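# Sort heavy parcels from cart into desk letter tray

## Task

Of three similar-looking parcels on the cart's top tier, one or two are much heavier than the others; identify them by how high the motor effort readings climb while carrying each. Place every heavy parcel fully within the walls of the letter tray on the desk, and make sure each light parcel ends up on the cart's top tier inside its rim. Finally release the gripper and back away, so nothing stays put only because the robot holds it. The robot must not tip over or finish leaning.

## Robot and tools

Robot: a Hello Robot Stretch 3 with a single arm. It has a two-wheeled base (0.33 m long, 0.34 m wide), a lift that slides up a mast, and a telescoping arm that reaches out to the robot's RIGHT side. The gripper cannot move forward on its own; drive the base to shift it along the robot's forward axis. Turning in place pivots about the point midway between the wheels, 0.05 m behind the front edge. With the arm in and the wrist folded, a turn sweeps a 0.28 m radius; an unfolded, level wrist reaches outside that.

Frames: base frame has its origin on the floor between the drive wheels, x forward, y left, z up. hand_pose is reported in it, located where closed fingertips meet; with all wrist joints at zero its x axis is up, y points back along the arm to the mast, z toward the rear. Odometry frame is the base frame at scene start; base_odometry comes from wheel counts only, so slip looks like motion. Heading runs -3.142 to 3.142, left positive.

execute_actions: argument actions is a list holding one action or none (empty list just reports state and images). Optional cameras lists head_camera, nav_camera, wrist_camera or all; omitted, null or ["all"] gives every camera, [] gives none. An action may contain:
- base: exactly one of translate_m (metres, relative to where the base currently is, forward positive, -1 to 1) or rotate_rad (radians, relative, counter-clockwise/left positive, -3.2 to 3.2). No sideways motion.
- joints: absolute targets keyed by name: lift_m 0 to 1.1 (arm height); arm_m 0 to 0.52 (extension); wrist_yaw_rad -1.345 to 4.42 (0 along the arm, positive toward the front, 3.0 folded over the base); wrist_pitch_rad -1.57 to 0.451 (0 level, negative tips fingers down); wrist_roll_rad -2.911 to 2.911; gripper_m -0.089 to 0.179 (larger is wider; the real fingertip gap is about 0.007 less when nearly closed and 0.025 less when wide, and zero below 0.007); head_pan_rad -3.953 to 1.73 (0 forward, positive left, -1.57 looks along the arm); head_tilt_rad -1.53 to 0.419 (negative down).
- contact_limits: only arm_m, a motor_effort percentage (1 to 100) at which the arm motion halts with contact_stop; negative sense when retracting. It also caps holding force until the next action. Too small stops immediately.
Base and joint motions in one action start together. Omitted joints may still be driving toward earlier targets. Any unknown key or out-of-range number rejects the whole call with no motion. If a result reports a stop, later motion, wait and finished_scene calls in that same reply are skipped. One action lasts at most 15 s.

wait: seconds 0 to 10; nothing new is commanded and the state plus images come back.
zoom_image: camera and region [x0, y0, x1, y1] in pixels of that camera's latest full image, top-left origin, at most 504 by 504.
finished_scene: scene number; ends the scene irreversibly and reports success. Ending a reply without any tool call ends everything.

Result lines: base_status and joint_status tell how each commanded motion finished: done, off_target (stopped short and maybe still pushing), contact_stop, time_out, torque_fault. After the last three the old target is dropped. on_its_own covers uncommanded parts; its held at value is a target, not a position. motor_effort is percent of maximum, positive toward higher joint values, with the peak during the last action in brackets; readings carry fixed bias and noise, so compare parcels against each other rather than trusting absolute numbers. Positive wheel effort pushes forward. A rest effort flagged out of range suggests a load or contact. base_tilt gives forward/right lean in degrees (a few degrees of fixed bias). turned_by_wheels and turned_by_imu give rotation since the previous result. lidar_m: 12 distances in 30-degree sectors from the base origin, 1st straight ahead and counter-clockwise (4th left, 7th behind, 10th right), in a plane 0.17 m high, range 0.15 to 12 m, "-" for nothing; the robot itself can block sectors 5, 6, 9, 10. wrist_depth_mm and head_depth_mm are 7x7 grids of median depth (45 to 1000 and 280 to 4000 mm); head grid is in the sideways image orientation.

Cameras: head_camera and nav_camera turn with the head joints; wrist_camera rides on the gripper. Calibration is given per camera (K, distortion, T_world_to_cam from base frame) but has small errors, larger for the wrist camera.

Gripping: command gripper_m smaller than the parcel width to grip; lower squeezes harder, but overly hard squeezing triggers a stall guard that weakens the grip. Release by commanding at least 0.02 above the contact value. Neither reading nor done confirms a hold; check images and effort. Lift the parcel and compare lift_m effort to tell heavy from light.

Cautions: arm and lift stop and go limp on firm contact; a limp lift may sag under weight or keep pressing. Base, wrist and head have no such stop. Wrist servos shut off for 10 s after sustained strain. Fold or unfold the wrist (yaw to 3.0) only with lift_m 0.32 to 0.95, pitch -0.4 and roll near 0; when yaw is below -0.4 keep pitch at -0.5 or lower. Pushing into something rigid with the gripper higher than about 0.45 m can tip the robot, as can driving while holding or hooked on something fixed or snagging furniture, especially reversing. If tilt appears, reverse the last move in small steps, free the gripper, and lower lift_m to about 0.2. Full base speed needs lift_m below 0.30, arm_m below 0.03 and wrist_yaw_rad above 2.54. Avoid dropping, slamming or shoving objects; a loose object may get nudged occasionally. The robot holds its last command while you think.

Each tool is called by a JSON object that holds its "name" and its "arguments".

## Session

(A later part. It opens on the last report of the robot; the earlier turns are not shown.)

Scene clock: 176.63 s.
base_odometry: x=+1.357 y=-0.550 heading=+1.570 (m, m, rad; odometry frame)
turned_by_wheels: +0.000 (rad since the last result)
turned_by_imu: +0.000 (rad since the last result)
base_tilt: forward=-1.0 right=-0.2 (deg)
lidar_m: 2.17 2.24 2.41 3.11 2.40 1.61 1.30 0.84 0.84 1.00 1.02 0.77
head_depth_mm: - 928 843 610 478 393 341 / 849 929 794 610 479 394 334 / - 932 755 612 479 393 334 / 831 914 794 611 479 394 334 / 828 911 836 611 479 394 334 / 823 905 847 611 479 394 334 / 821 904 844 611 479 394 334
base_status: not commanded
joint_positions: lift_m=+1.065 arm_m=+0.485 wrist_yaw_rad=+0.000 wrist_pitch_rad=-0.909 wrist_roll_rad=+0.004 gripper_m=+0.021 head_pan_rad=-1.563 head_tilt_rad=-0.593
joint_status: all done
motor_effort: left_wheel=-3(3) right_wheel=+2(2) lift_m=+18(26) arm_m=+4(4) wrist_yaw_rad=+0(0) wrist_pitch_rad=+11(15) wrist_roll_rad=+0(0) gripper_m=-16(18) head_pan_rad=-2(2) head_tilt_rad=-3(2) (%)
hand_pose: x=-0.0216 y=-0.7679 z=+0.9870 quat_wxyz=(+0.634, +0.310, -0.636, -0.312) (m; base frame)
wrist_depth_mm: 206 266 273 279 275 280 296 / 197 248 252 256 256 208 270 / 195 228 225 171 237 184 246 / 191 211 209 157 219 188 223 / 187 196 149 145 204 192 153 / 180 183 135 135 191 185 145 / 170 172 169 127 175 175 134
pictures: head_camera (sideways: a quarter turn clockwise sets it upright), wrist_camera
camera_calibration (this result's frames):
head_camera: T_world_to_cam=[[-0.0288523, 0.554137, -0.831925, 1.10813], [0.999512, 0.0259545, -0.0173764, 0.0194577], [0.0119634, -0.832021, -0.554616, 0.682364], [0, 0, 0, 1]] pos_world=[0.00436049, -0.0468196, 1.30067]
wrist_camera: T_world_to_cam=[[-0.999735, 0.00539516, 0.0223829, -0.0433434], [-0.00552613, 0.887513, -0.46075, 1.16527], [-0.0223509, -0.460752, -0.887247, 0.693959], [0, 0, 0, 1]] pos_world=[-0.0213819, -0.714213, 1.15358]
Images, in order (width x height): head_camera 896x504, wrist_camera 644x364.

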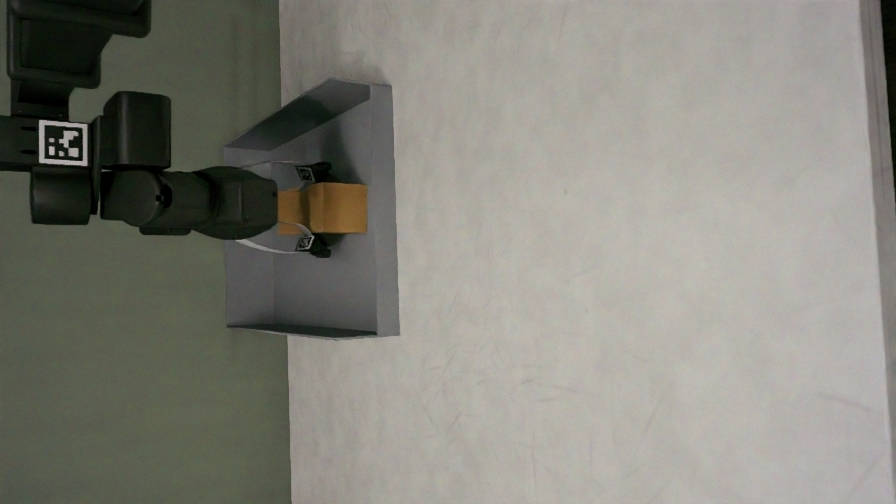

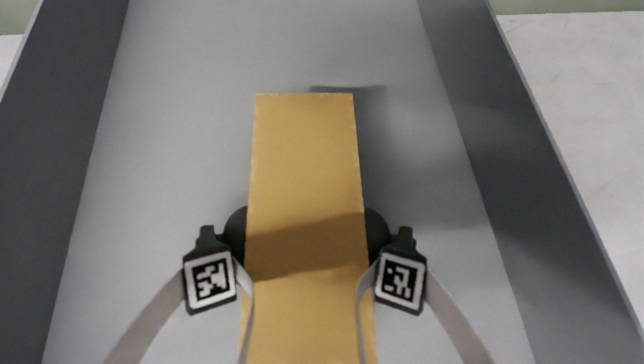

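{"name": "execute_actions", "arguments": {"actions": [{"joints":{"gripper_m":0.1}}], "cameras": []}}

{"name": "execute_actions", "arguments": {"actions": [{"joints":{"lift_m":1.1,"wrist_pitch_rad":-0.4}}], "cameras": []}}

{"name": "execute_actions", "arguments": {"actions": [{"joints":{"arm_m":0.02}}]}}

Scene clock: 179.30 s.
base_odometry: x=+1.357 y=-0.550 heading=+1.570 (m, m, rad; odometry frame)
turned_by_wheels: +0.000 (rad since the last result)
turned_by_imu: +0.001 (rad since the last result)
base_tilt: forward=-1.0 right=-0.1 (deg)
lidar_m: 2.17 2.24 2.41 3.11 2.39 1.61 1.30 0.84 0.84 1.00 1.02 0.77
head_depth_mm: - 926 842 610 478 393 341 / 848 930 793 611 479 394 334 / - 934 754 611 478 394 334 / 829 917 793 611 479 394 334 / 827 910 838 611 479 394 334 / 824 906 844 611 479 394 334 / 822 903 844 612 479 394 334
base_status: not commanded
joint_positions: lift_m=+1.065 arm_m=+0.485 wrist_yaw_rad=+0.000 wrist_pitch_rad=-0.892 wrist_roll_rad=+0.004 gripper_m=+0.100 head_pan_rad=-1.563 head_tilt_rad=-0.593
joint_status: all done
motor_effort: left_wheel=-2(2) right_wheel=+1(1) lift_m=+18(18) arm_m=+4(4) wrist_yaw_rad=+0(0) wrist_pitch_rad=+5(11) wrist_roll_rad=+0(0) gripper_m=+0(95) head_pan_rad=-2(2) head_tilt_rad=-3(3) (%)
hand_pose: x=-0.0216 y=-0.7716 z=+0.9894 quat_wxyz=(+0.637, +0.305, -0.639, -0.306) (m; base frame)
wrist_depth_mm: 207 275 285 293 285 296 307 / 198 252 260 261 261 220 276 / 196 231 232 175 242 196 250 / 192 215 213 161 221 187 230 / 188 201 195 148 207 191 206 / 182 187 181 138 190 182 146 / 171 174 170 129 176 174 134
pictures: none
No camera images: the call's "cameras" was empty. Leave "cameras" out to get every camera's image.

Scene clock: 180.43 s.
base_odometry: x=+1.357 y=-0.550 heading=+1.570 (m, m, rad; odometry frame)
turned_by_wheels: +0.000 (rad since the last result)
turned_by_imu: +0.000 (rad since the last result)
base_tilt: forward=-1.0 right=-0.2 (deg)
lidar_m: 2.17 2.24 2.42 3.11 2.40 1.61 1.30 0.84 0.84 1.00 1.02 0.77
head_depth_mm: 853 927 843 609 478 394 341 / 827 921 794 610 479 394 334 / - 940 796 611 479 393 334 / 831 932 795 610 478 394 334 / 827 911 837 611 479 394 334 / 824 909 844 610 479 394 334 / 823 906 845 611 479 394 334
base_status: not commanded
joint_positions: lift_m=+1.100 arm_m=+0.485 wrist_yaw_rad=+0.000 wrist_pitch_rad=-0.419 wrist_roll_rad=+0.004 gripper_m=+0.100 head_pan_rad=-1.563 head_tilt_rad=-0.593
joint_status: all done
motor_effort: left_wheel=-2(2) right_wheel=+1(1) lift_m=+31(33) arm_m=+4(4) wrist_yaw_rad=+0(0) wrist_pitch_rad=+7(7) wrist_roll_rad=+0(0) gripper_m=-1(0) head_pan_rad=-2(2) head_tilt_rad=-3(2) (%)
hand_pose: x=-0.0216 y=-0.8539 z=+1.1121 quat_wxyz=(+0.690, +0.147, -0.693, -0.148) (m; base frame)
wrist_depth_mm: 240 245 252 257 262 268 275 / 260 266 273 280 289 296 304 / 285 294 301 309 319 329 339 / 315 325 333 342 354 368 381 / 355 342 357 370 383 409 420 / 348 284 327 333 322 340 340 / 289 278 285 288 282 293 296
pictures: none
No camera images: the call's "cameras" was empty. Leave "cameras" out to get every camera's image.

Scene clock: 185.03 s.
base_odometry: x=+1.357 y=-0.550 heading=+1.570 (m, m, rad; odometry frame)
turned_by_wheels: +0.000 (rad since the last result)
turned_by_imu: +0.001 (rad since the last result)
base_tilt: forward=-1.0 right=-0.2 (deg)
lidar_m: 2.18 2.24 2.41 3.11 2.39 1.61 1.30 0.85 0.84 1.00 1.02 0.77
head_depth_mm: - - - - - 389 342 / - - - - - 384 335 / - - - - - 393 334 / 833 914 818 566 478 394 335 / 828 911 838 611 480 394 335 / 826 908 846 612 479 394 334 / 821 903 849 611 479 394 335
base_status: not commanded
joint_positions: lift_m=+1.100 arm_m=+0.020 wrist_yaw_rad=+0.000 wrist_pitch_rad=-0.418 wrist_roll_rad=+0.004 gripper_m=+0.100 head_pan_rad=-1.563 head_tilt_rad=-0.593
joint_status: all done
motor_effort: left_wheel=-2(2) right_wheel=+1(1) lift_m=+32(32) arm_m=-4(4) wrist_yaw_rad=+0(0) wrist_pitch_rad=+7(7) wrist_roll_rad=+0(0) gripper_m=+1(1) head_pan_rad=-2(2) head_tilt_rad=-3(2) (%)
hand_pose: x=-0.0216 y=-0.3898 z=+1.1123 quat_wxyz=(+0.691, +0.147, -0.693, -0.147) (m; base frame)
wrist_depth_mm: 662 667 693 696 705 737 745 / 707 727 733 745 761 784 792 / 598 597 592 564 597 642 663 / 464 478 465 461 485 502 516 / 379 394 392 396 412 407 411 / 331 339 329 335 339 341 345 / 293 286 292 293 294 297 300
pictures: head_camera (sideways: a quarter turn clockwise sets it upright), nav_camera (sideways: a quarter turn counterclockwise sets it upright), wrist_camera
camera_calibration (this result's frames):
head_camera: T_world_to_cam=[[-0.0288522, 0.554137, -0.831925, 1.10813], [0.999512, 0.0259544, -0.0173764, 0.0194577], [0.0119633, -0.832021, -0.554616, 0.682364], [0, 0, 0, 1]] pos_world=[0.00436049, -0.0468196, 1.30067]
nav_camera: T_world_to_cam=[[-0.0213679, -0.588242, 0.808402, -1.01752], [-0.998888, -0.0214241, -0.0419923, 0.107948], [0.0420209, -0.808401, -0.58713, 0.722444], [0, 0, 0, 1]] pos_world=[0.0557286, -0.0122092, 1.25126]
wrist_camera: T_world_to_cam=[[-0.999737, 0.0149794, 0.0173752, -0.0388306], [-0.0058709, 0.565113, -0.824993, 1.1669], [-0.0221768, -0.824878, -0.564876, 0.478891], [0, 0, 0, 1]] pos_world=[-0.0213494, -0.26382, 1.23387]
Images, in order (width x height): head_camera 896x504, nav_camera 672x504, wrist_camera 644x364.

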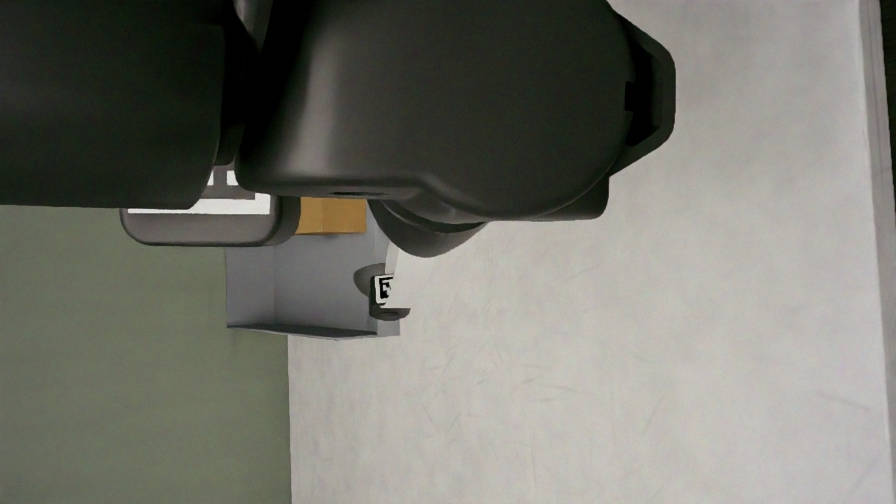

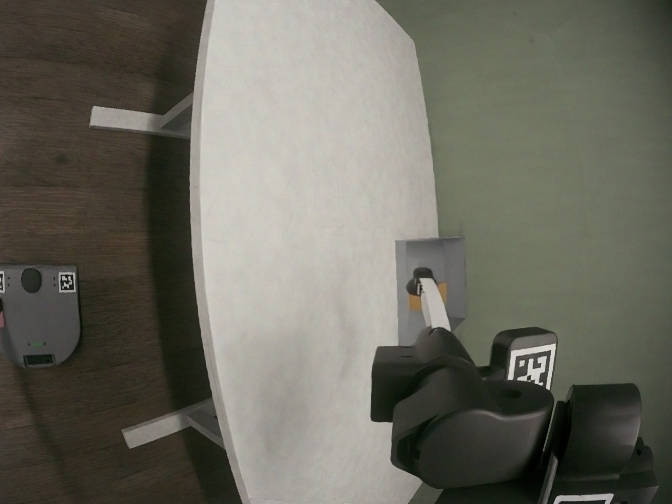

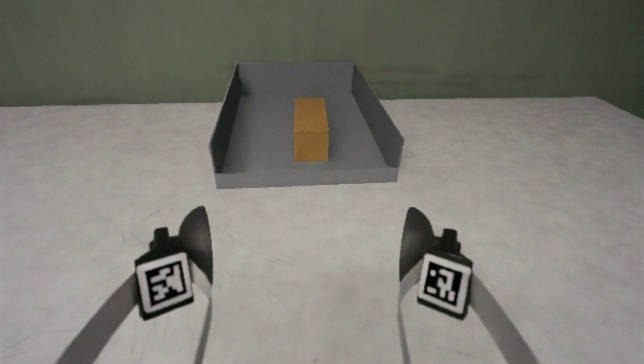

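Inside.

{"name": "finished_scene", "arguments": {"scene": 1}}

The scene is finished: the task was done.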